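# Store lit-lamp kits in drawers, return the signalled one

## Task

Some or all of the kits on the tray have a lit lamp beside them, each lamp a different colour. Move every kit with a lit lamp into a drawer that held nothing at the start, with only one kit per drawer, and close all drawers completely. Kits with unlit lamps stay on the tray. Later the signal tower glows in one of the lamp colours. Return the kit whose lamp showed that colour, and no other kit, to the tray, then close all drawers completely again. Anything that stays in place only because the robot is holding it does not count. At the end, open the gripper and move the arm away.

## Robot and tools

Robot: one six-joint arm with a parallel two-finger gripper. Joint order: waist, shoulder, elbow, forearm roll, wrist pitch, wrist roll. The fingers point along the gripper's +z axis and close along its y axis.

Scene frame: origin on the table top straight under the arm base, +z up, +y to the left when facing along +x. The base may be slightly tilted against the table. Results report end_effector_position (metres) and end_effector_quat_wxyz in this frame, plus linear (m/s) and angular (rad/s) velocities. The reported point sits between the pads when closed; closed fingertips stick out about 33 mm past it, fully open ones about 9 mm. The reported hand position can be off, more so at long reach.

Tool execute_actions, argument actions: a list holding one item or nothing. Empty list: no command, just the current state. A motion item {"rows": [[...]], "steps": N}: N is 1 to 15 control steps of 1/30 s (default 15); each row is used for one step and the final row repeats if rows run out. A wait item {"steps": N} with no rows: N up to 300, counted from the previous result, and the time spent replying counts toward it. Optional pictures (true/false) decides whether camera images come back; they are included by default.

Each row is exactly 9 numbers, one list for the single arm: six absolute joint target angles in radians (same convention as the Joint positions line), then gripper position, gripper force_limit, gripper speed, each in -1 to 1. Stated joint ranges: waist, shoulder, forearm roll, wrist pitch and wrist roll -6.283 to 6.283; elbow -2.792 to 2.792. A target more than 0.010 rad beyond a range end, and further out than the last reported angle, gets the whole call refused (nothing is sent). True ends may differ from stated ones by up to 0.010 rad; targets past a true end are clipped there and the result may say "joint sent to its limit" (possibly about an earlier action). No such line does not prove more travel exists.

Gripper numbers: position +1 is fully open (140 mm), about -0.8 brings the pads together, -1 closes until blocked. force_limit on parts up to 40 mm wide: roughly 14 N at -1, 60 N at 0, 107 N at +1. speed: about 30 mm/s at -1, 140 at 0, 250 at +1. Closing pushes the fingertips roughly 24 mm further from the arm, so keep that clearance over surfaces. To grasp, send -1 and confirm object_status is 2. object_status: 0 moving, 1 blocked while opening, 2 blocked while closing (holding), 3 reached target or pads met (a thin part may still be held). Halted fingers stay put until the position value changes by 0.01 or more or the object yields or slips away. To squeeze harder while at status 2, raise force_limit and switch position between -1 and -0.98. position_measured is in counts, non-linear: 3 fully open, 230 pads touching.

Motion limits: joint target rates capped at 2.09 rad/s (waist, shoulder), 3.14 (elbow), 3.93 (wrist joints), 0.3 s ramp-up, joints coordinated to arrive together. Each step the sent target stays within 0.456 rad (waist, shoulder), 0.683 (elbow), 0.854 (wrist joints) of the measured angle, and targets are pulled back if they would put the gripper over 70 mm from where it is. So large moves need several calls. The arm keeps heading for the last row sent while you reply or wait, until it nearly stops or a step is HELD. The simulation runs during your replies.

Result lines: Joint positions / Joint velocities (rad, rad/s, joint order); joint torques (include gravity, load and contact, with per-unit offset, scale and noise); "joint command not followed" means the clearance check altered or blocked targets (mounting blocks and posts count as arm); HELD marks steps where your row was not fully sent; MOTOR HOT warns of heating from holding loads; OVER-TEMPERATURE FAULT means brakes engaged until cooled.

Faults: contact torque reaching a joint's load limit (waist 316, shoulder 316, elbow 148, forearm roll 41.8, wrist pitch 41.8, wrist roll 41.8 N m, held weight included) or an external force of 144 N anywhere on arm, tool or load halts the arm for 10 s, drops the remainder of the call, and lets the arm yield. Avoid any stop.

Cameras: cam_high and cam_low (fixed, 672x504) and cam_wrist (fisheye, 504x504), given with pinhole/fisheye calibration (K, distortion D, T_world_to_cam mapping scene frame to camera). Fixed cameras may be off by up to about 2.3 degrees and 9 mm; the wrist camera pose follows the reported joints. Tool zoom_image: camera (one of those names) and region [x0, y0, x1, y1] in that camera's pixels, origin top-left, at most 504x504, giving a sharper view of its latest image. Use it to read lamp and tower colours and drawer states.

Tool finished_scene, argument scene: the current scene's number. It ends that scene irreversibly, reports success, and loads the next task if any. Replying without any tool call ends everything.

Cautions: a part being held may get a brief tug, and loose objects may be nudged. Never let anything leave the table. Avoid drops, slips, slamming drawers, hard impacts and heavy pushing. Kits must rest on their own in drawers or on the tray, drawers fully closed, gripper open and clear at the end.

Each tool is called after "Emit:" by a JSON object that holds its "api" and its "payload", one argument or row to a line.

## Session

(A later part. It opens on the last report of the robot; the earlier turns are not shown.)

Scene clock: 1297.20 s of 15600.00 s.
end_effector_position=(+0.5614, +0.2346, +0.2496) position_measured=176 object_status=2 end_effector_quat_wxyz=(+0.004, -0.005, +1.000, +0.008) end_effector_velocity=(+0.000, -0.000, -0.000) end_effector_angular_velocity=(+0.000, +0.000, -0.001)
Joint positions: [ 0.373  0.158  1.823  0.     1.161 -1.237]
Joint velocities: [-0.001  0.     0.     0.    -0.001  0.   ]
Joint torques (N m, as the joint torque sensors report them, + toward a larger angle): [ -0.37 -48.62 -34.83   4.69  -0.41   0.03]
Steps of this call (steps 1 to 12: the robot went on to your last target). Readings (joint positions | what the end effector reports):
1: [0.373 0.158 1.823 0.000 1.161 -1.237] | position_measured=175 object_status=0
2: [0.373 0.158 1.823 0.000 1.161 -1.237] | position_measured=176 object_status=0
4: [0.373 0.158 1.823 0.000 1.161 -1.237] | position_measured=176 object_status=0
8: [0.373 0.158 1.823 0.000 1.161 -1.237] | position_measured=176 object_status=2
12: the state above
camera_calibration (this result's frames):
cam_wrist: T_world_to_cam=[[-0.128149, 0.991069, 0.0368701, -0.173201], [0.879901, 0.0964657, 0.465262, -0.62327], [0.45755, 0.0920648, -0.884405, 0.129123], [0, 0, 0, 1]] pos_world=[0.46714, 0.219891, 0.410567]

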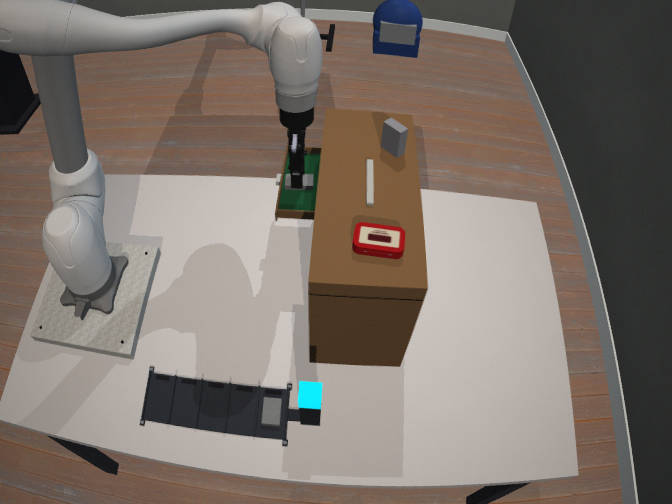

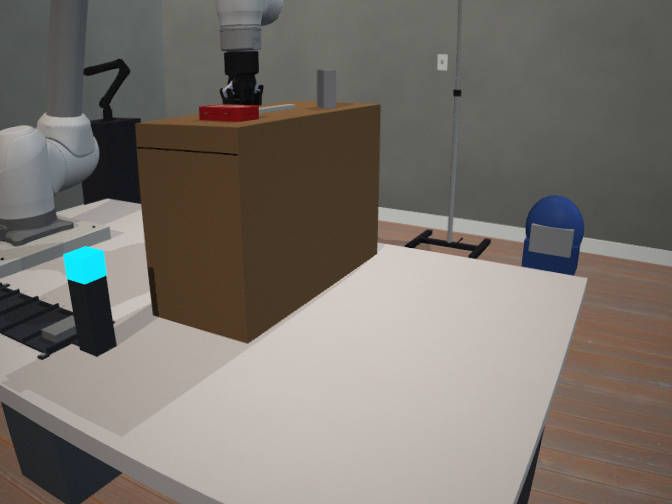

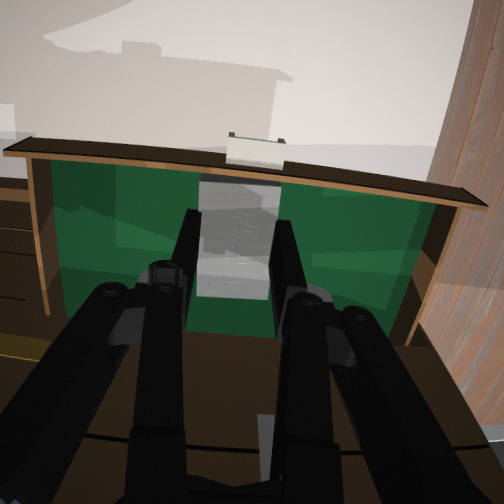

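Emit:
{"api": "execute_actions", "payload": {
  "actions": [
    {"rows":[[0.373,0.1577,1.8225,0,1.1613,-1.237,-0.98,0.3,-0.6]],"steps":12}
  ],
  "pictures": false
}}

Emit:
{"api": "execute_actions", "payload": {
  "actions": [
    {"rows":[[0.373,0.157,1.821,0,1.1635,-1.237,-0.98,0.3,-0.6],[0.373,0.157,1.821,0,1.1635,-1.237,-0.98,0.3,-0.6],[0.373,0.157,1.821,0,1.1635,-1.237,-0.98,0.3,-0.6],[0.373,0.154,1.816,0,1.172,-1.237,-0.98,0.3,-0.6],[0.373,0.154,1.816,0,1.172,-1.237,-0.98,0.3,-0.6],[0.373,0.154,1.816,0,1.172,-1.237,-0.98,0.3,-0.6],[0.373,0.143,1.798,0,1.2,-1.237,-0.98,0.3,-0.6],[0.373,0.143,1.798,0,1.2,-1.237,-0.98,0.3,-0.6],[0.373,0.143,1.798,0,1.2,-1.237,-0.98,0.3,-0.6],[0.37,0.1,1.722,0,1.32,-1.24,-0.98,0.3,-0.6]],"steps":15}
  ]
}}

Scene clock: 1312.13 s of 15600.00 s.
end_effector_position=(+0.5614, +0.2346, +0.2500) position_measured=179 object_status=2 end_effector_quat_wxyz=(+0.004, -0.005, +1.000, +0.007) end_effector_velocity=(+0.000, +0.001, -0.000) end_effector_angular_velocity=(+0.001, -0.001, +0.001)
Joint positions: [ 0.373  0.158  1.823  0.     1.161 -1.237]
Joint velocities: [ 0.001  0.    -0.     0.    -0.001  0.   ]
Joint torques (N m, as the joint torque sensors report them, + toward a larger angle): [ -0.6  -51.77 -36.16   4.67   0.08  -0.01]
Steps of this call (steps 1 to 15: the robot went on to your last target; steps 16 to 90: nothing new was sent; then 11.53 s passed at rest; steps 91 to 102: all 12 steps of this action). Readings (joint positions | what the end effector reports):
91: [0.373 0.158 1.823 0.000 1.160 -1.237] | position_measured=176 object_status=0
92: [0.373 0.158 1.823 0.000 1.160 -1.237] | position_measured=179 object_status=0
94: [0.373 0.158 1.823 0.000 1.161 -1.237] | position_measured=179 object_status=0
98: [0.373 0.158 1.823 0.000 1.161 -1.237] | position_measured=179 object_status=2
102: the state above

Scene clock: 1312.63 s of 15600.00 s.
end_effector_position=(+0.5559, +0.2300, +0.3351) position_measured=179 object_status=2 end_effector_quat_wxyz=(+0.005, -0.005, +1.000, +0.008) end_effector_velocity=(-0.030, -0.020, +0.207) end_effector_angular_velocity=(-0.003, +0.007, +0.001)
Joint positions: [ 0.371  0.102  1.726 -0.     1.312 -1.24 ]
Joint velocities: [-0.011 -0.134 -0.234  0.     0.375 -0.012]
Joint torques (N m, as the joint torque sensors report them, + toward a larger angle): [ -5.46   7.83 -11.13   1.06  -0.3    0.24]
Steps of this call (steps 1 to 15: all 15 steps of this action). Readings (joint positions | what the end effector reports):
1: [0.373 0.158 1.823 0.000 1.161 -1.237] | position_measured=179 object_status=2
2: [0.373 0.157 1.822 0.000 1.162 -1.237] | position_measured=179 object_status=2
4: [0.373 0.157 1.821 0.000 1.163 -1.237] | position_measured=179 object_status=2
8: [0.373 0.152 1.813 -0.000 1.178 -1.237] | position_measured=179 object_status=2
15: the state above
camera_calibration (this result's frames):
cam_wrist: T_world_to_cam=[[-0.128531, 0.991011, 0.0371072, -0.172351], [0.878977, 0.0965145, 0.466995, -0.657774], [0.459216, 0.0926398, -0.883481, 0.206262], [0, 0, 0, 1]] pos_world=[0.461297, 0.215179, 0.495802]

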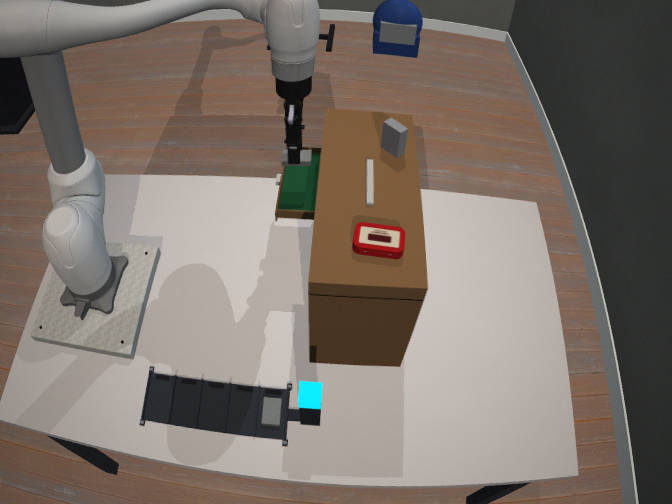

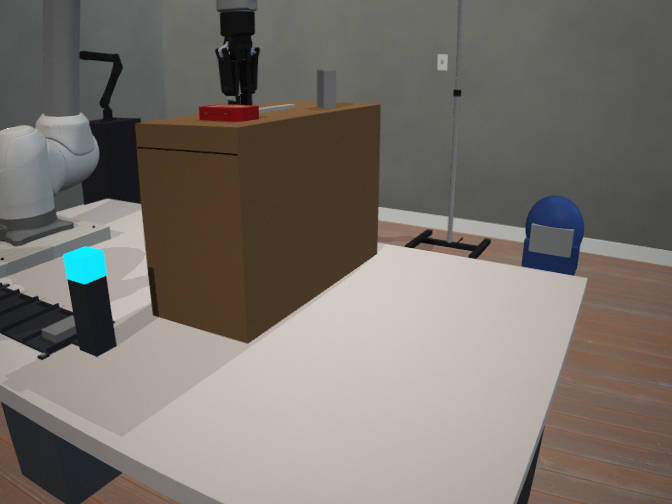

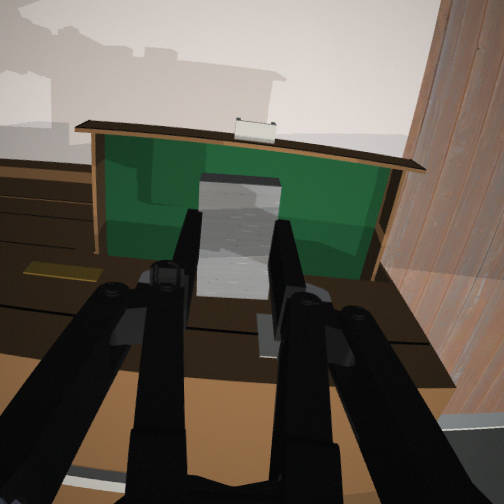

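Emit:
{"api": "execute_actions", "payload": {
  "actions": [
    {"rows":[[0.4,0,1.75,0,1.39,-1.16,-0.98,0.3,-0.6],[0.4,0,1.75,0,1.39,-1.16,-0.98,0.3,-0.6],[0.4,0,1.75,0,1.39,-1.16,-0.98,0.3,-0.6],[0.4,0,1.75,0,1.39,-1.16,-0.98,0.3,-0.6],[0.4,0,1.75,0,1.39,-1.16,-0.98,0.3,-0.6],[0.4,0,1.75,0,1.39,-1.16,-0.98,0.3,-0.6],[0.4,0,1.75,0,1.39,-1.16,-0.98,0.3,-0.6],[-0.65,0,1.8,0,1.34,-0.65,-0.98,0.3,-0.6]],"steps":15}
  ],
  "pictures": false
}}

Emit:
{"api": "execute_actions", "payload": {
  "actions": [
    {"steps":45}
  ],
  "pictures": false
}}

Emit:
{"api": "execute_actions", "payload": {
  "actions": [
    {"rows":[[-0.674,0.08,2.0,0,1.06,-0.627,-0.98,0.3,-0.6],[-0.674,0.08,2.0,0,1.06,-0.627,-0.98,0.3,-0.6],[-0.674,0.08,2.0,0,1.06,-0.627,-0.98,0.3,-0.6],[-0.674,0.08,2.0,0,1.06,-0.627,-0.98,0.3,-0.6],[-0.674,0.08,2.0,0,1.06,-0.627,-0.98,0.3,-0.6],[-0.674,0.15,2.155,0,0.836,-0.627,-0.98,0.3,-0.6]],"steps":15}
  ],
  "pictures": false
}}

Emit:
{"api": "execute_actions", "payload": {
  "actions": [
    {"steps":15}
  ]
}}

Scene clock: 1323.83 s of 15600.00 s.
end_effector_position=(+0.5249, +0.1530, +0.3701) position_measured=179 object_status=2 end_effector_quat_wxyz=(+0.003, +0.166, +0.986, +0.008) end_effector_velocity=(+0.122, -0.437, -0.044) end_effector_angular_velocity=(+0.014, +0.023, -1.560)
Joint positions: [ 0.258  0.001  1.765  0.     1.374 -1.009]
Joint velocities: [-0.826 -0.002  0.072  0.    -0.07   0.734]
Joint torques (N m, as the joint torque sensors report them, + toward a larger angle): [ -0.69 -42.37 -41.35   4.57   0.4   -0.04]
Steps of this call (steps 1 to 15: the robot went on to your last target; steps 16 to 90: nothing new was sent; then 7.70 s passed at rest; steps 91 to 105: all 15 steps of this action). Readings (joint positions | what the end effector reports):
91: [0.370 0.100 1.722 0.000 1.320 -1.240] | position_measured=179 object_status=2
92: [0.370 0.097 1.723 0.000 1.322 -1.238] | position_measured=179 object_status=2
94: [0.379 0.070 1.730 0.000 1.342 -1.216] | position_measured=179 object_status=2
98: [0.399 0.001 1.749 0.000 1.389 -1.161] | position_measured=179 object_status=2
105: the state above

Scene clock: 1325.33 s of 15600.00 s.
end_effector_position=(+0.4430, -0.3204, +0.3441) position_measured=179 object_status=2 end_effector_quat_wxyz=(-0.002, +0.718, +0.696, +0.008) end_effector_velocity=(+0.000, +0.000, -0.000) end_effector_angular_velocity=(+0.000, -0.000, +0.001)
Joint positions: [-0.65 -0.    1.8   0.    1.34 -0.65]
Joint velocities: [ 0.  0. -0.  0.  0. -0.]
Joint torques (N m, as the joint torque sensors report them, + toward a larger angle): [ -0.76 -41.62 -40.23   4.37   0.14   0.17]
Steps of this call (steps 1 to 45: the robot went on to your last target). Readings (joint positions | what the end effector reports):
1: [0.230 0.001 1.768 0.000 1.371 -0.984] | position_measured=179 object_status=2
2: [0.202 0.001 1.770 0.000 1.369 -0.962] | position_measured=179 object_status=2
4: [0.146 0.001 1.774 0.000 1.365 -0.921] | position_measured=179 object_status=2
8: [0.033 0.001 1.780 0.000 1.359 -0.855] | position_measured=179 object_status=2
45: the state above

Scene clock: 1325.83 s of 15600.00 s.
end_effector_position=(+0.4174, -0.3096, +0.1162) position_measured=179 object_status=2 end_effector_quat_wxyz=(-0.003, +0.732, +0.681, +0.008) end_effector_velocity=(-0.137, +0.103, -0.462) end_effector_angular_velocity=(+0.012, +0.014, -0.064)
Joint positions: [-0.672  0.132  2.114 -0.     0.895 -0.629]
Joint velocities: [-0.033  0.303  0.7   -0.    -0.985  0.032]
Joint torques (N m, as the joint torque sensors report them, + toward a larger angle): [  0.8  -54.54 -35.84   4.09   0.21   0.27]
Steps of this call (steps 1 to 15: all 15 steps of this action). Readings (joint positions | what the end effector reports):
1: [-0.650 -0.000 1.800 0.000 1.340 -0.650] | position_measured=179 object_status=2
2: [-0.650 0.001 1.804 0.000 1.334 -0.650] | position_measured=179 object_status=2
4: [-0.655 0.016 1.840 0.000 1.282 -0.645] | position_measured=179 object_status=2
8: [-0.664 0.058 1.941 -0.000 1.142 -0.637] | position_measured=179 object_status=2
15: the state above

Scene clock: 1326.33 s of 15600.00 s.
end_effector_position=(+0.4090, -0.3033, +0.0895) position_measured=179 object_status=2 end_effector_quat_wxyz=(-0.003, +0.734, +0.679, +0.008) end_effector_velocity=(-0.000, +0.000, -0.000) end_effector_angular_velocity=(+0.000, +0.000, +0.000)
Joint positions: [-0.674  0.15   2.155 -0.     0.836 -0.627]
Joint velocities: [ 0. -0.  0. -0. -0.  0.]
Joint torques (N m, as the joint torque sensors report them, + toward a larger angle): [  0.05 -47.   -31.03   3.36   0.06   0.11]
Steps of this call (steps 1 to 15: the robot went on to your last target). Readings (joint positions | what the end effector reports):
1: [-0.673 0.141 2.135 -0.000 0.866 -0.628] | position_measured=179 object_status=2
2: [-0.674 0.147 2.149 -0.000 0.846 -0.627] | position_measured=179 object_status=2
4: [-0.674 0.150 2.155 -0.000 0.837 -0.627] | position_measured=179 object_status=2
8: [-0.674 0.150 2.155 -0.000 0.836 -0.627] | position_measured=179 object_status=2
15: the state above
camera_calibration (this result's frames):
cam_wrist: T_world_to_cam=[[0.998624, 0.0417427, 0.0317308, -0.402081], [0.0233292, -0.895682, 0.444082, -0.31145], [0.0469579, -0.442731, -0.895424, 0.113509], [0, 0, 0, 1]] pos_world=[0.403463, -0.211923, 0.252707]

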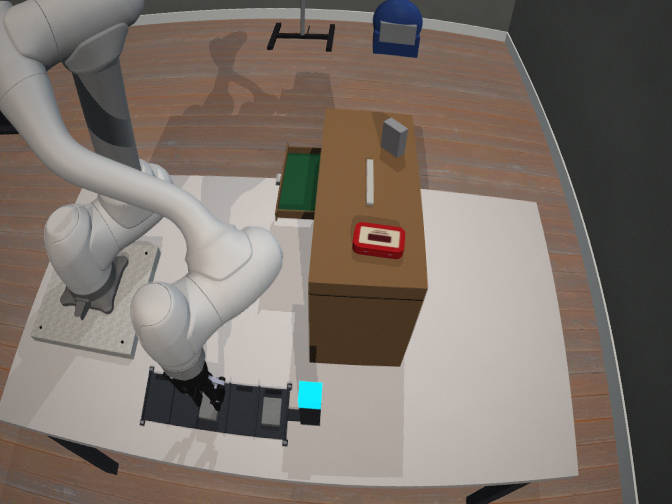

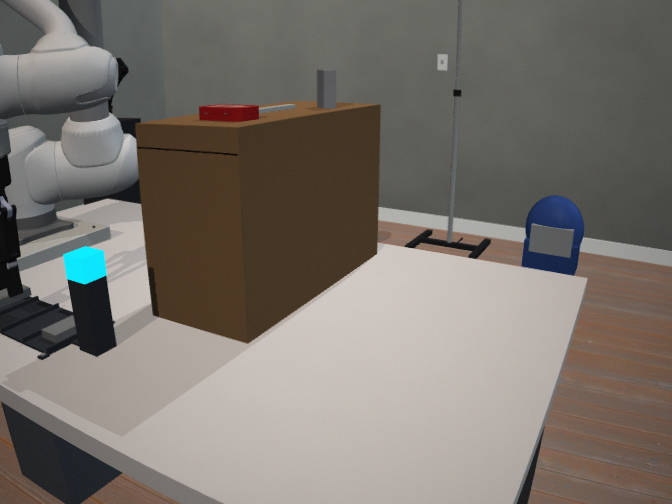

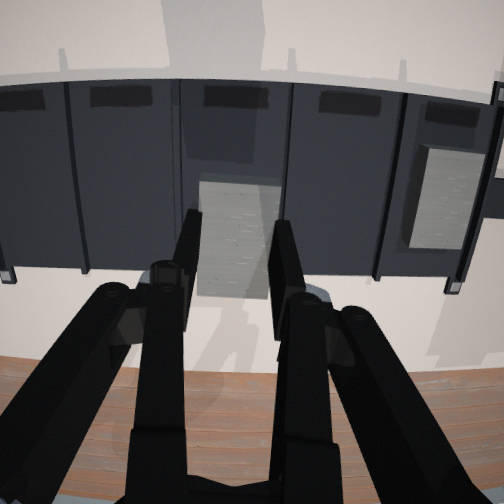

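Emit:
{"api": "execute_actions", "payload": {
  "actions": [
    {"rows":[[-0.65,0.136,2.171,0,0.835,-0.603,-0.98,0.3,-0.6],[-0.65,0.136,2.171,0,0.835,-0.603,-0.98,0.3,-0.6],[-0.65,0.136,2.171,0,0.835,-0.603,-0.98,0.3,-0.6],[-0.65,0.136,2.171,0,0.835,-0.603,-0.98,0.3,-0.6],[-0.65,0.136,2.171,0,0.835,-0.603,-0.98,0.3,-0.6],[-0.65,0.152,2.182,0,0.808,-0.603,-0.98,0.3,-0.6],[-0.65,0.152,2.182,0,0.808,-0.603,-0.98,0.3,-0.6],[-0.65,0.152,2.182,0,0.808,-0.603,-0.98,0.3,-0.6],[-0.65,0.167,2.192,0,0.783,-0.603,-0.98,0.3,-0.6]],"steps":15}
  ]
}}

Scene clock: 1331.67 s of 15600.00 s.
end_effector_position=(+0.4080, -0.2862, +0.0663) position_measured=179 object_status=2 end_effector_quat_wxyz=(-0.003, +0.734, +0.679, +0.008) end_effector_velocity=(+0.001, -0.001, +0.001) end_effector_angular_velocity=(-0.003, -0.004, -0.002)
Joint positions: [-0.65   0.167  2.192  0.     0.783 -0.603]
Joint velocities: [-0.    -0.002 -0.     0.001 -0.003  0.001]
Joint torques (N m, as the joint torque sensors report them, + toward a larger angle): [ -0.23 -47.58 -29.24   3.42   0.16   0.1 ]
Steps of this call (steps 1 to 15: the robot went on to your last target; steps 16 to 90: nothing new was sent; then 1.83 s passed at rest; steps 91 to 105: all 15 steps of this action). Readings (joint positions | what the end effector reports):
91: [-0.674 0.150 2.155 0.000 0.836 -0.627] | position_measured=179 object_status=2
92: [-0.672 0.149 2.157 0.000 0.836 -0.624] | position_measured=179 object_status=2
94: [-0.654 0.138 2.169 0.000 0.835 -0.607] | position_measured=179 object_status=2
98: [-0.650 0.146 2.178 0.000 0.818 -0.603] | position_measured=179 object_status=2
105: the state above
camera_calibration (this result's frames):
cam_wrist: T_world_to_cam=[[0.998651, 0.0415377, 0.031143, -0.401077], [0.0234392, -0.895997, 0.443441, -0.285979], [0.0463236, -0.442114, -0.895762, 0.100779], [0, 0, 0, 1]] pos_world=[0.402571, -0.195021, 0.229579]

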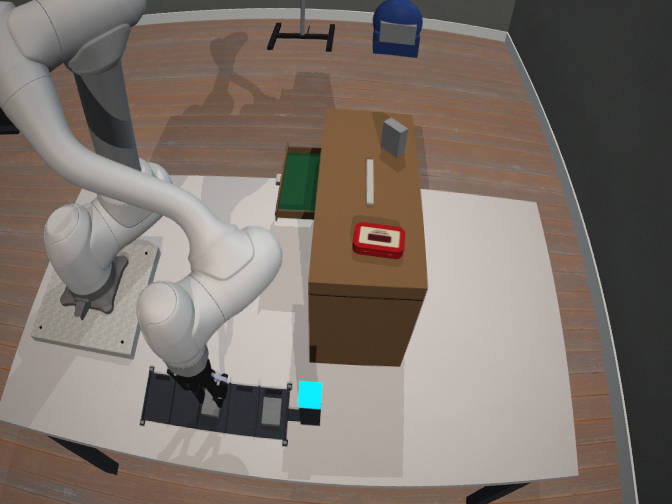

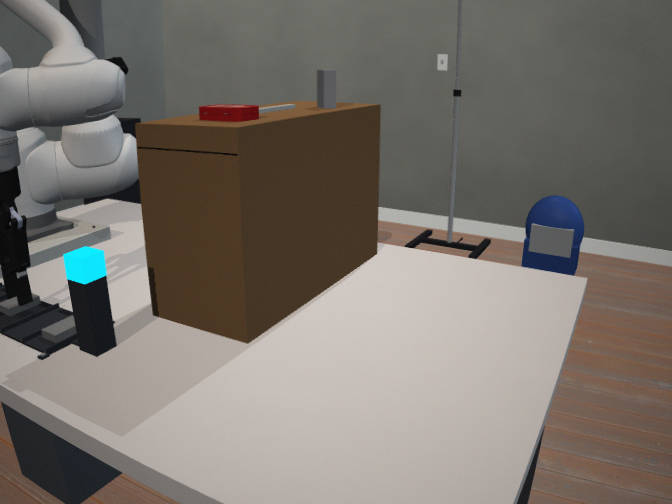

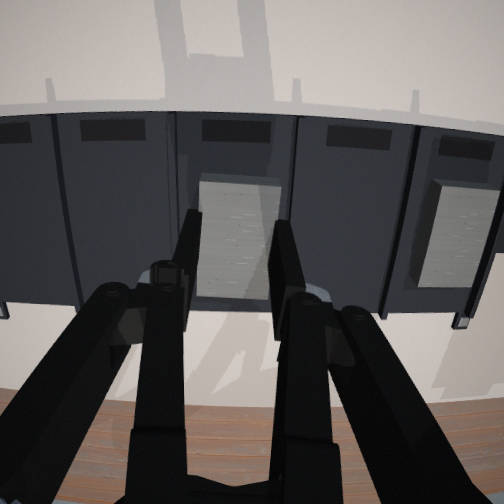

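Emit:
{"api": "execute_actions", "payload": {
  "actions": [
    {"rows":[[-0.65,0.171,2.195,0,0.776,-0.603,-0.98,0.3,-0.6],[-0.65,0.174,2.197,0,0.771,-0.603,-0.98,0.3,-0.6],[-0.65,0.177,2.199,0,0.766,-0.603,-0.98,0.3,-0.6],[-0.65,0.179,2.2,0,0.763,-0.603,-0.98,0.3,-0.6],[-0.65,0.181,2.2015,0,0.759,-0.603,-0.98,0.3,-0.6],[-0.65,0.183,2.203,0,0.756,-0.603,-0.98,0.3,-0.6],[-0.65,0.1845,2.204,0,0.753,-0.603,-0.98,0.3,-0.6],[-0.65,0.186,2.205,0,0.751,-0.603,-0.98,0.3,-0.6]],"steps":15}
  ],
  "pictures": false
}}

Scene clock: 1336.10 s of 15600.00 s.
end_effector_position=(+0.4071, -0.2852, +0.0518) position_measured=179 object_status=2 end_effector_quat_wxyz=(-0.003, +0.734, +0.679, +0.008) end_effector_velocity=(+0.000, +0.000, -0.000) end_effector_angular_velocity=(-0.000, -0.000, +0.001)
Joint positions: [-0.65   0.186  2.205 -0.     0.751 -0.603]
Joint velocities: [ 0.001  0.    -0.    -0.    -0.001  0.   ]
Joint torques (N m, as the joint torque sensors report them, + toward a larger angle): [ -0.39 -49.29 -28.01   3.15   0.06   0.18]
Steps of this call (steps 1 to 15: the robot went on to your last target; steps 16 to 90: nothing new was sent; then 0.93 s passed at rest; steps 91 to 105: all 15 steps of this action). Readings (joint positions | what the end effector reports):
91: [-0.650 0.167 2.192 -0.000 0.783 -0.603] | position_measured=179 object_status=2
92: [-0.650 0.169 2.193 -0.000 0.780 -0.603] | position_measured=179 object_status=2
94: [-0.650 0.174 2.197 -0.000 0.770 -0.603] | position_measured=179 object_status=2
98: [-0.650 0.183 2.203 -0.000 0.756 -0.603] | position_measured=179 object_status=2
105: the state above

Release and lift.

Emit:
{"api": "execute_actions", "payload": {
  "actions": [
    {"rows":[[-0.65,0.186,2.205,0,0.751,-0.603,-0.2,0.3,0],[-0.65,0.186,2.205,0,0.751,-0.603,-0.2,0.3,0],[-0.65,0.186,2.205,0,0.751,-0.603,-0.2,0.3,0],[-0.65,0.186,2.205,0,0.751,-0.603,-0.2,0.3,0],[-0.65,0.186,2.205,0,0.751,-0.603,-0.2,0.3,0],[-0.65,0.186,2.205,0,0.751,-0.603,-0.2,0.3,0],[-0.65,0.186,2.205,0,0.751,-0.603,-0.2,0.3,0],[-0.65,0.186,2.205,0,0.751,-0.603,-0.2,0.3,0],[-0.65,0.186,2.205,0,0.751,-0.603,-0.2,0.3,0],[-0.65,0.186,2.205,0,0.751,-0.603,-0.2,0.3,0],[-0.65,0.136,2.171,0,0.835,-0.603,-0.2,0.3,0]],"steps":15}
  ]
}}

Emit:
{"api": "execute_actions", "payload": {
  "actions": [
    {"rows":[[-0.6,-0.2,2.1,0,1.1,-0.3,0.2,0,0]],"steps":15}
  ],
  "pictures": false
}}

Emit:
{"api": "execute_actions", "payload": {
  "actions": [
    {"rows":[[0.9,-0.3,2.62,1.2425,-0.812,0.917,0.2,0,0.3]],"steps":15}
  ],
  "pictures": false
}}

Emit:
{"api": "execute_actions", "payload": {
  "actions": [
    {"steps":75}
  ]
}}

Scene clock: 1344.33 s of 15600.00 s.
end_effector_position=(+0.4089, -0.2874, +0.0845) position_measured=154 object_status=3 end_effector_quat_wxyz=(-0.002, +0.734, +0.679, +0.008) end_effector_velocity=(+0.015, -0.016, +0.242) end_effector_angular_velocity=(-0.022, -0.027, +0.000)
Joint positions: [-0.65   0.143  2.176 -0.     0.822 -0.603]
Joint velocities: [ 0.001 -0.31  -0.214 -0.     0.489  0.   ]
Joint torques (N m, as the joint torque sensors report them, + toward a larger angle): [ -5.33  -7.91 -13.54   1.5    0.36   0.12]
Steps of this call (steps 1 to 15: the robot went on to your last target; steps 16 to 90: nothing new was sent; then 4.73 s passed at rest; steps 91 to 105: all 15 steps of this action). Readings (joint positions | what the end effector reports):
91: [-0.650 0.186 2.205 -0.000 0.751 -0.603] | position_measured=179 object_status=0
92: [-0.650 0.186 2.205 -0.000 0.751 -0.603] | position_measured=179 object_status=0
94: [-0.650 0.186 2.205 -0.000 0.751 -0.603] | position_measured=161 object_status=0
98: [-0.650 0.186 2.205 -0.000 0.751 -0.603] | position_measured=154 object_status=0
105: the state above
camera_calibration (this result's frames):
cam_wrist: T_world_to_cam=[[0.998619, 0.0417029, 0.0319372, -0.402526], [0.0231981, -0.895649, 0.444156, -0.294929], [0.0471271, -0.442802, -0.89538, 0.115971], [0, 0, 0, 1]] pos_world=[0.403346, -0.196014, 0.247688]

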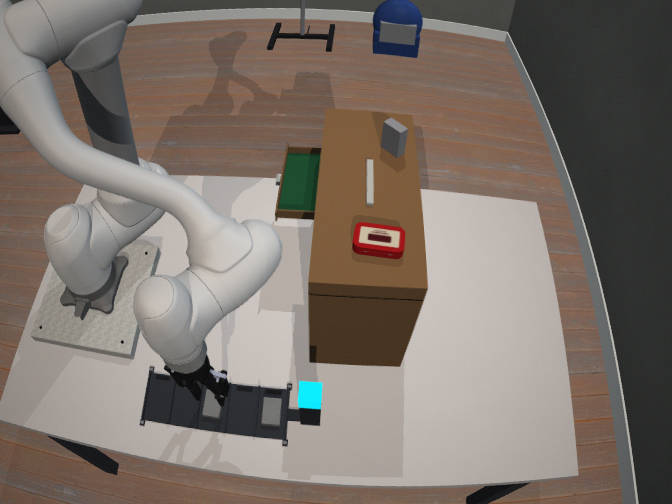

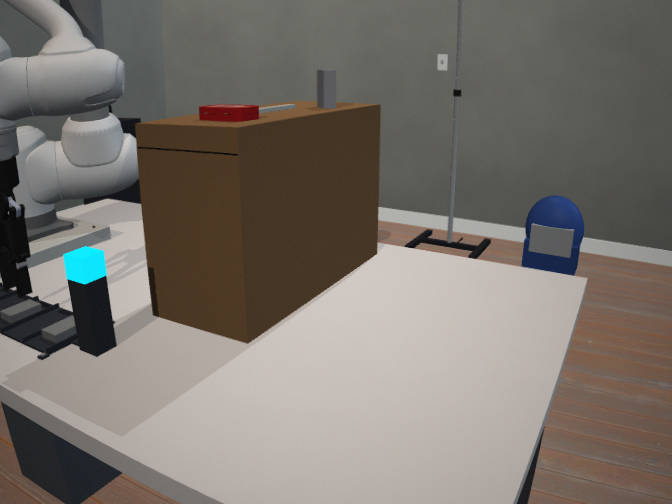

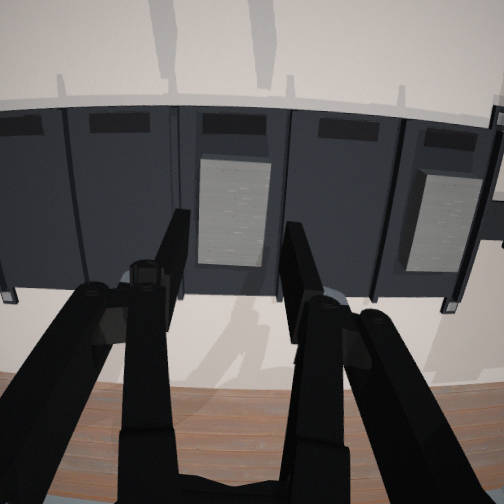

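Scene clock: 1344.83 s of 15600.00 s.
end_effector_position=(+0.3872, -0.2460, +0.2730) position_measured=104 object_status=3 end_effector_quat_wxyz=(+0.060, +0.808, +0.585, +0.028) end_effector_velocity=(-0.072, +0.086, +0.247) end_effector_angular_velocity=(-0.072, -0.188, -0.339)
Joint positions: [-0.603 -0.183  2.103 -0.     1.086 -0.316]
Joint velocities: [ 0.068 -0.456 -0.094 -0.001  0.35   0.408]
Joint torques (N m, as the joint torque sensors report them, + toward a larger angle): [ -7.45  12.25 -29.95   3.13  -0.44  -0.07]
Steps of this call (steps 1 to 15: all 15 steps of this action). Readings (joint positions | what the end effector reports):
1: [-0.650 0.137 2.171 -0.000 0.832 -0.603] | position_measured=154 object_status=0
2: [-0.650 0.132 2.170 -0.000 0.838 -0.600] | position_measured=152 object_status=0
4: [-0.646 0.102 2.163 -0.000 0.864 -0.574] | position_measured=137 object_status=0
8: [-0.629 -0.008 2.140 -0.000 0.949 -0.475] | position_measured=107 object_status=0
15: the state above

Scene clock: 1345.33 s of 15600.00 s.
end_effector_position=(+0.4971, -0.0569, +0.2259) position_measured=104 object_status=3 end_effector_quat_wxyz=(+0.036, +0.910, +0.303, +0.282) end_effector_velocity=(+0.246, +0.406, -0.003) end_effector_angular_velocity=(+1.396, -1.061, -1.906)
Joint positions: [-0.33  -0.244  2.346  0.503  0.6    0.208]
Joint velocities: [ 0.866 -0.12   0.59   1.586 -1.621  1.528]
Joint torques (N m, as the joint torque sensors report them, + toward a larger angle): [  2.46 -17.28 -36.62   3.93  -0.75  -0.03]
Steps of this call (steps 1 to 15: all 15 steps of this action). Readings (joint positions | what the end effector reports):
1: [-0.601 -0.195 2.101 -0.000 1.095 -0.305] | position_measured=104 object_status=3
2: [-0.597 -0.199 2.103 0.005 1.096 -0.293] | position_measured=104 object_status=3
4: [-0.571 -0.201 2.130 0.052 1.054 -0.240] | position_measured=104 object_status=3
8: [-0.495 -0.217 2.211 0.195 0.910 -0.099] | position_measured=104 object_status=3
15: the state above

Scene clock: 1347.83 s of 15600.00 s.
end_effector_position=(+0.4341, +0.2123, +0.3042) position_measured=104 object_status=3 end_effector_quat_wxyz=(-0.073, +0.802, -0.041, +0.592) end_effector_velocity=(-0.000, -0.000, +0.000) end_effector_angular_velocity=(+0.000, -0.001, -0.000)
Joint positions: [ 0.9   -0.3    2.62   1.243 -0.812  0.917]
Joint velocities: [ 0.    -0.     0.    -0.    -0.001 -0.   ]
Joint torques (N m, as the joint torque sensors report them, + toward a larger angle): [ -1.75  -4.31 -35.14  -0.24  -1.53   0.17]
Steps of this call (steps 1 to 45: the robot went on to your last target; steps 46 to 75: nothing new was sent). Readings (joint positions | what the end effector reports):
1: [-0.299 -0.248 2.366 0.560 0.541 0.262] | position_measured=104 object_status=3
2: [-0.262 -0.253 2.390 0.623 0.472 0.322] | position_measured=104 object_status=3
4: [-0.166 -0.265 2.449 0.784 0.292 0.476] | position_measured=104 object_status=3
8: [0.091 -0.286 2.552 1.059 -0.190 0.741] | position_measured=104 object_status=3
75: the state above
The arm was judged still, so your last target was given up. Only a new action makes it travel on or press farther. Fingers that are still opening or closing keep moving.
camera_calibration (this result's frames):
cam_wrist: T_world_to_cam=[[0.0336405, -0.998389, -0.0457015, 0.207839], [-0.696256, 0.00939421, -0.717732, 0.528082], [0.717005, 0.0559649, -0.694818, 0.0750488], [0, 0, 0, 1]] pos_world=[0.306878, 0.198343, 0.440665]

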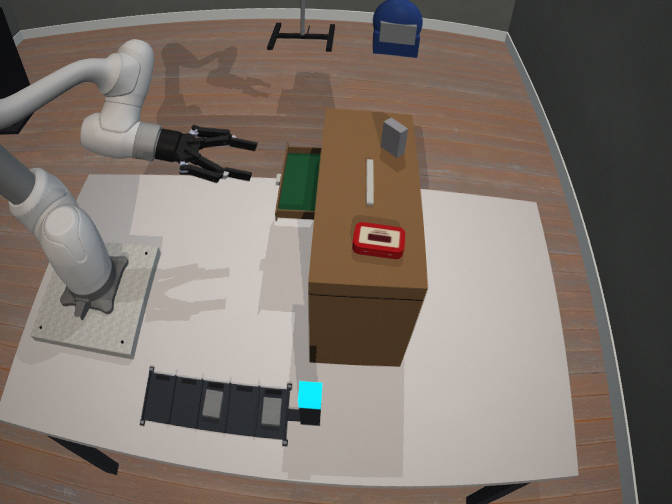

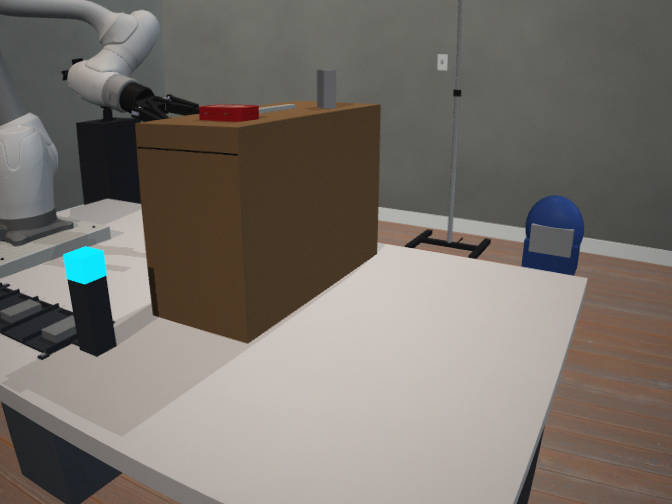

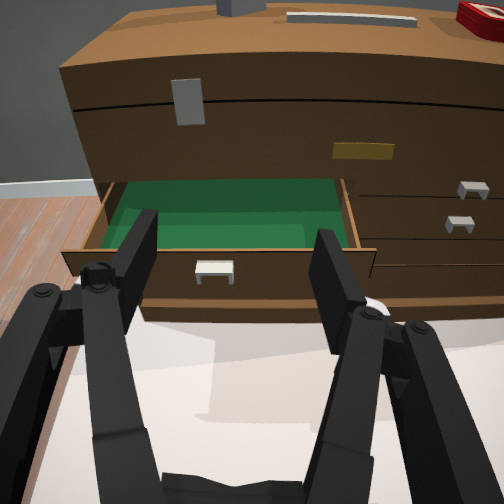

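Go to the retracted pose, then push shut.

Emit:
{"api": "execute_actions", "payload": {
  "actions": [
    {"rows":[[0.9,-0.06,2.58,1.2425,-0.812,0.917,0.2,0,0.3],[0.9,-0.06,2.58,1.2425,-0.812,0.917,0.2,0,0.3],[0.9,-0.06,2.58,1.2425,-0.812,0.917,0.2,0,0.3],[0.9,-0.06,2.58,1.2425,-0.812,0.917,0.2,0,0.3],[0.9,-0.06,2.58,1.2425,-0.812,0.917,0.2,0,0.3],[0.9,-0.06,2.58,1.2425,-0.812,0.917,0.2,0,0.3],[0.9,-0.06,2.58,1.2425,-0.812,0.917,0.2,0,0.3],[0.9,-0.06,2.58,1.2425,-0.812,0.917,0.2,0,0.3],[0.9,-0.06,2.58,1.2425,-0.812,0.917,0.2,0,0.3],[0.9,-0.06,2.58,1.2425,-0.812,0.917,0.2,0,0.3],[0.858,-0.0235,2.544,1.2425,-0.812,0.917,0.2,0,0.3]],"steps":15}
  ],
  "pictures": false
}}

Emit:
{"api": "execute_actions", "payload": {
  "actions": [
    {"rows":[[0.804,0.002,2.518,1.186,-0.782,0.935,0.2,0,0.3],[0.804,0.002,2.518,1.186,-0.782,0.935,0.2,0,0.3],[0.804,0.002,2.518,1.186,-0.782,0.935,0.2,0,0.3],[0.7507,0.027,2.493,1.129,-0.753,0.952,0.2,0,0.3],[0.7507,0.027,2.493,1.129,-0.753,0.952,0.2,0,0.3],[0.7507,0.027,2.493,1.129,-0.753,0.952,0.2,0,0.3],[0.713,0.048,2.47,1.089,-0.732,0.965,0.2,0,0.3],[0.713,0.048,2.47,1.089,-0.732,0.965,0.2,0,0.3],[0.713,0.048,2.47,1.089,-0.732,0.965,0.2,0,0.3],[0.68,0.07,2.445,1.05,-0.712,0.977,0.2,0,0.3],[0.68,0.07,2.445,1.05,-0.712,0.977,0.2,0,0.3],[0.68,0.07,2.445,1.05,-0.712,0.977,0.2,0,0.3],[0.66,0.083,2.431,1.03,-0.701,0.984,0.2,0,0.3],[0.66,0.083,2.431,1.03,-0.701,0.984,0.2,0,0.3],[0.644,0.0935,2.419,1.012,-0.692,0.99,0.2,0,0.3]],"steps":15}
  ],
  "pictures": false
}}

Emit:
{"api": "execute_actions", "payload": {
  "actions": [
    {"rows":[[0.644,0.0935,2.419,1.012,-0.692,0.99,0.2,0,0.3],[0.64,0.0965,2.415,1.007,-0.689,0.992,0.2,0,0.3],[0.64,0.0965,2.415,1.007,-0.689,0.992,0.2,0,0.3],[0.636,0.0995,2.412,1.002,-0.687,0.993,0.2,0,0.3],[0.636,0.0995,2.412,1.002,-0.687,0.993,0.2,0,0.3],[0.636,0.0995,2.412,1.002,-0.687,0.993,0.2,0,0.3],[0.636,0.0995,2.412,1.002,-0.687,0.993,0.2,0,0.3],[0.636,0.0995,2.412,1.002,-0.687,0.993,0.2,0,0.3],[0.804,0.002,2.518,1.186,-0.782,0.935,0.2,0,0.3]],"steps":15}
  ],
  "pictures": false
}}

Emit:
{"api": "execute_actions", "payload": {
  "actions": [
    {"steps":20}
  ]
}}

Scene clock: 1359.93 s of 15600.00 s.
end_effector_position=(+0.4814, +0.2410, +0.2166) position_measured=104 object_status=3 end_effector_quat_wxyz=(+0.001, +0.842, -0.015, +0.540) end_effector_velocity=(+0.138, -0.038, +0.023) end_effector_angular_velocity=(+0.030, -0.022, -0.254)
Joint positions: [ 0.864 -0.027  2.548  1.242 -0.812  0.917]
Joint velocities: [-0.254  0.148 -0.186  0.    -0.001  0.   ]
Joint torques (N m, as the joint torque sensors report them, + toward a larger angle): [ 11.5  -43.18 -18.02  -1.14  -1.3    0.03]
Steps of this call (steps 1 to 90: nothing new was sent; then 8.60 s passed at rest; steps 91 to 105: all 15 steps of this action). Readings (joint positions | what the end effector reports):
91: [0.900 -0.300 2.620 1.242 -0.812 0.917] | position_measured=104 object_status=3
92: [0.900 -0.297 2.620 1.242 -0.812 0.917] | position_measured=104 object_status=3
94: [0.900 -0.269 2.615 1.242 -0.812 0.917] | position_measured=104 object_status=3
98: [0.900 -0.138 2.593 1.242 -0.812 0.917] | position_measured=104 object_status=3
105: the state above

Scene clock: 1360.43 s of 15600.00 s.
end_effector_position=(+0.5817, +0.2412, +0.2178) position_measured=104 object_status=3 end_effector_quat_wxyz=(+0.000, +0.841, -0.016, +0.540) end_effector_velocity=(+0.148, -0.011, -0.007) end_effector_angular_velocity=(+0.002, +0.012, -0.016)
Joint positions: [ 0.668  0.078  2.436  1.038 -0.705  0.981]
Joint velocities: [-0.249  0.166 -0.178 -0.249  0.134  0.086]
Joint torques (N m, as the joint torque sensors report them, + toward a larger angle): [  2.32 -44.48 -26.84   0.36  -2.08   0.22]
Steps of this call (steps 1 to 15: all 15 steps of this action). Readings (joint positions | what the end effector reports):
1: [0.859 -0.024 2.544 1.242 -0.812 0.917] | position_measured=104 object_status=3
2: [0.855 -0.022 2.543 1.239 -0.811 0.918] | position_measured=104 object_status=3
4: [0.828 -0.010 2.530 1.211 -0.796 0.927] | position_measured=104 object_status=3
8: [0.752 0.027 2.493 1.131 -0.754 0.952] | position_measured=104 object_status=3
15: the state above

Scene clock: 1360.93 s of 15600.00 s.
end_effector_position=(+0.5398, +0.2439, +0.2188) position_measured=104 object_status=3 end_effector_quat_wxyz=(-0.000, +0.841, -0.017, +0.541) end_effector_velocity=(-0.436, -0.018, -0.011) end_effector_angular_velocity=(-0.014, +0.011, -0.021)
Joint positions: [ 0.747  0.034  2.483  1.124 -0.75   0.955]
Joint velocities: [ 0.799 -0.464  0.506  0.863 -0.445 -0.273]
Joint torques (N m, as the joint torque sensors report them, + toward a larger angle): [ -9.01 -20.28 -32.48   1.12  -1.92   0.2 ]
Steps of this call (steps 1 to 15: all 15 steps of this action). Readings (joint positions | what the end effector reports):
1: [0.659 0.084 2.430 1.028 -0.700 0.985] | position_measured=104 object_status=3
2: [0.650 0.089 2.424 1.019 -0.696 0.988] | position_measured=104 object_status=3
4: [0.641 0.096 2.416 1.009 -0.690 0.991] | position_measured=104 object_status=3
8: [0.636 0.099 2.412 1.002 -0.687 0.993] | position_measured=104 object_status=3
15: the state above

Scene clock: 1361.60 s of 15600.00 s.
end_effector_position=(+0.5093, +0.2411, +0.2175) position_measured=104 object_status=3 end_effector_quat_wxyz=(+0.001, +0.841, -0.018, +0.540) end_effector_velocity=(-0.001, +0.001, -0.001) end_effector_angular_velocity=(+0.001, +0.001, +0.001)
Joint positions: [ 0.804  0.002  2.518  1.186 -0.782  0.935]
Joint velocities: [0.001 0.    0.    0.    0.001 0.   ]
Joint torques (N m, as the joint torque sensors report them, + toward a larger angle): [ -1.68 -29.22 -29.82   0.13  -1.76   0.09]
Steps of this call (steps 1 to 20: the robot went on to your last target). Readings (joint positions | what the end effector reports):
1: [0.772 0.020 2.498 1.150 -0.764 0.946] | position_measured=104 object_status=3
2: [0.789 0.010 2.509 1.170 -0.774 0.940] | position_measured=104 object_status=3
4: [0.804 0.002 2.518 1.185 -0.782 0.935] | position_measured=104 object_status=3
8: [0.804 0.002 2.518 1.186 -0.782 0.935] | position_measured=104 object_status=3
20: the state above
camera_calibration (this result's frames):
cam_wrist: T_world_to_cam=[[-0.0029644, -0.994946, 0.100372, 0.216121], [-0.785759, -0.0597658, -0.615639, 0.557992], [0.618526, -0.0806933, -0.78161, 0.0611953], [0, 0, 0, 1]] pos_world=[0.401236, 0.253315, 0.36966]

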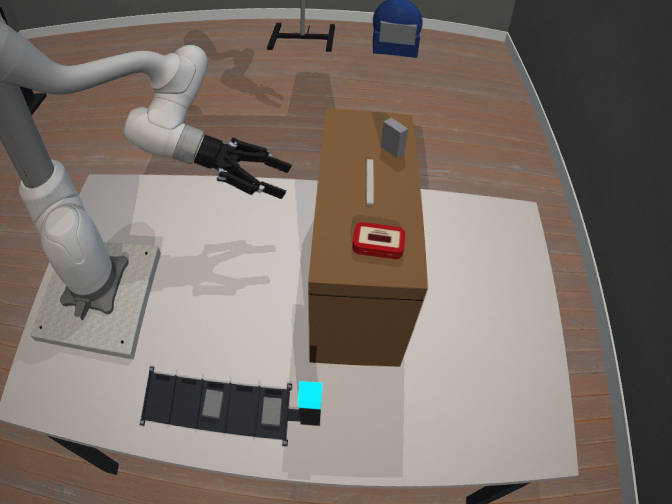

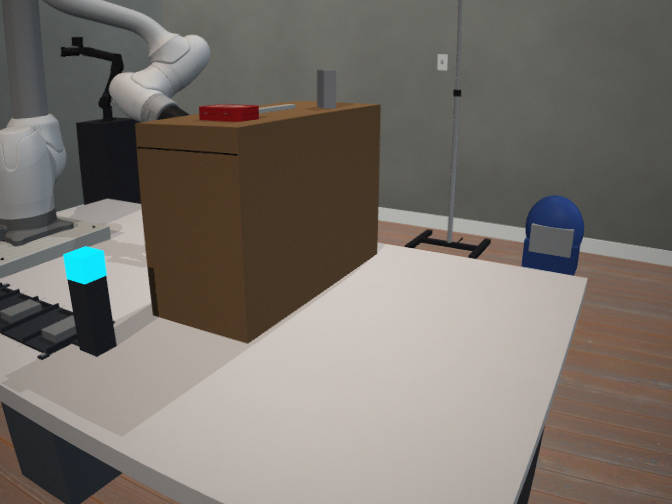

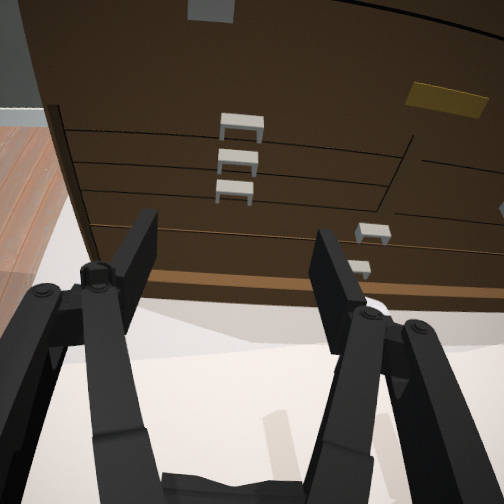

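Emit:
{"api": "zoom_image", "payload": {
  "camera": "cam_low",
  "region": [120,120,200,330]
}}

Region (120, 120, 200, 330) of cam_low's 672x504 image, scaled by 2.400, with more detail than that image has; it fills the left 192 columns of this view, and the rest is white.

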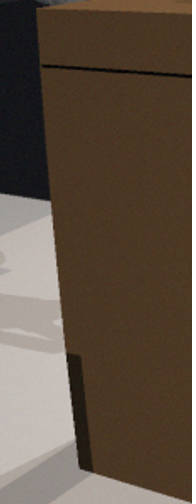

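Emit:
{"api": "finished_scene", "payload": {
  "scene": 1
}}

The scene is finished: the task was done.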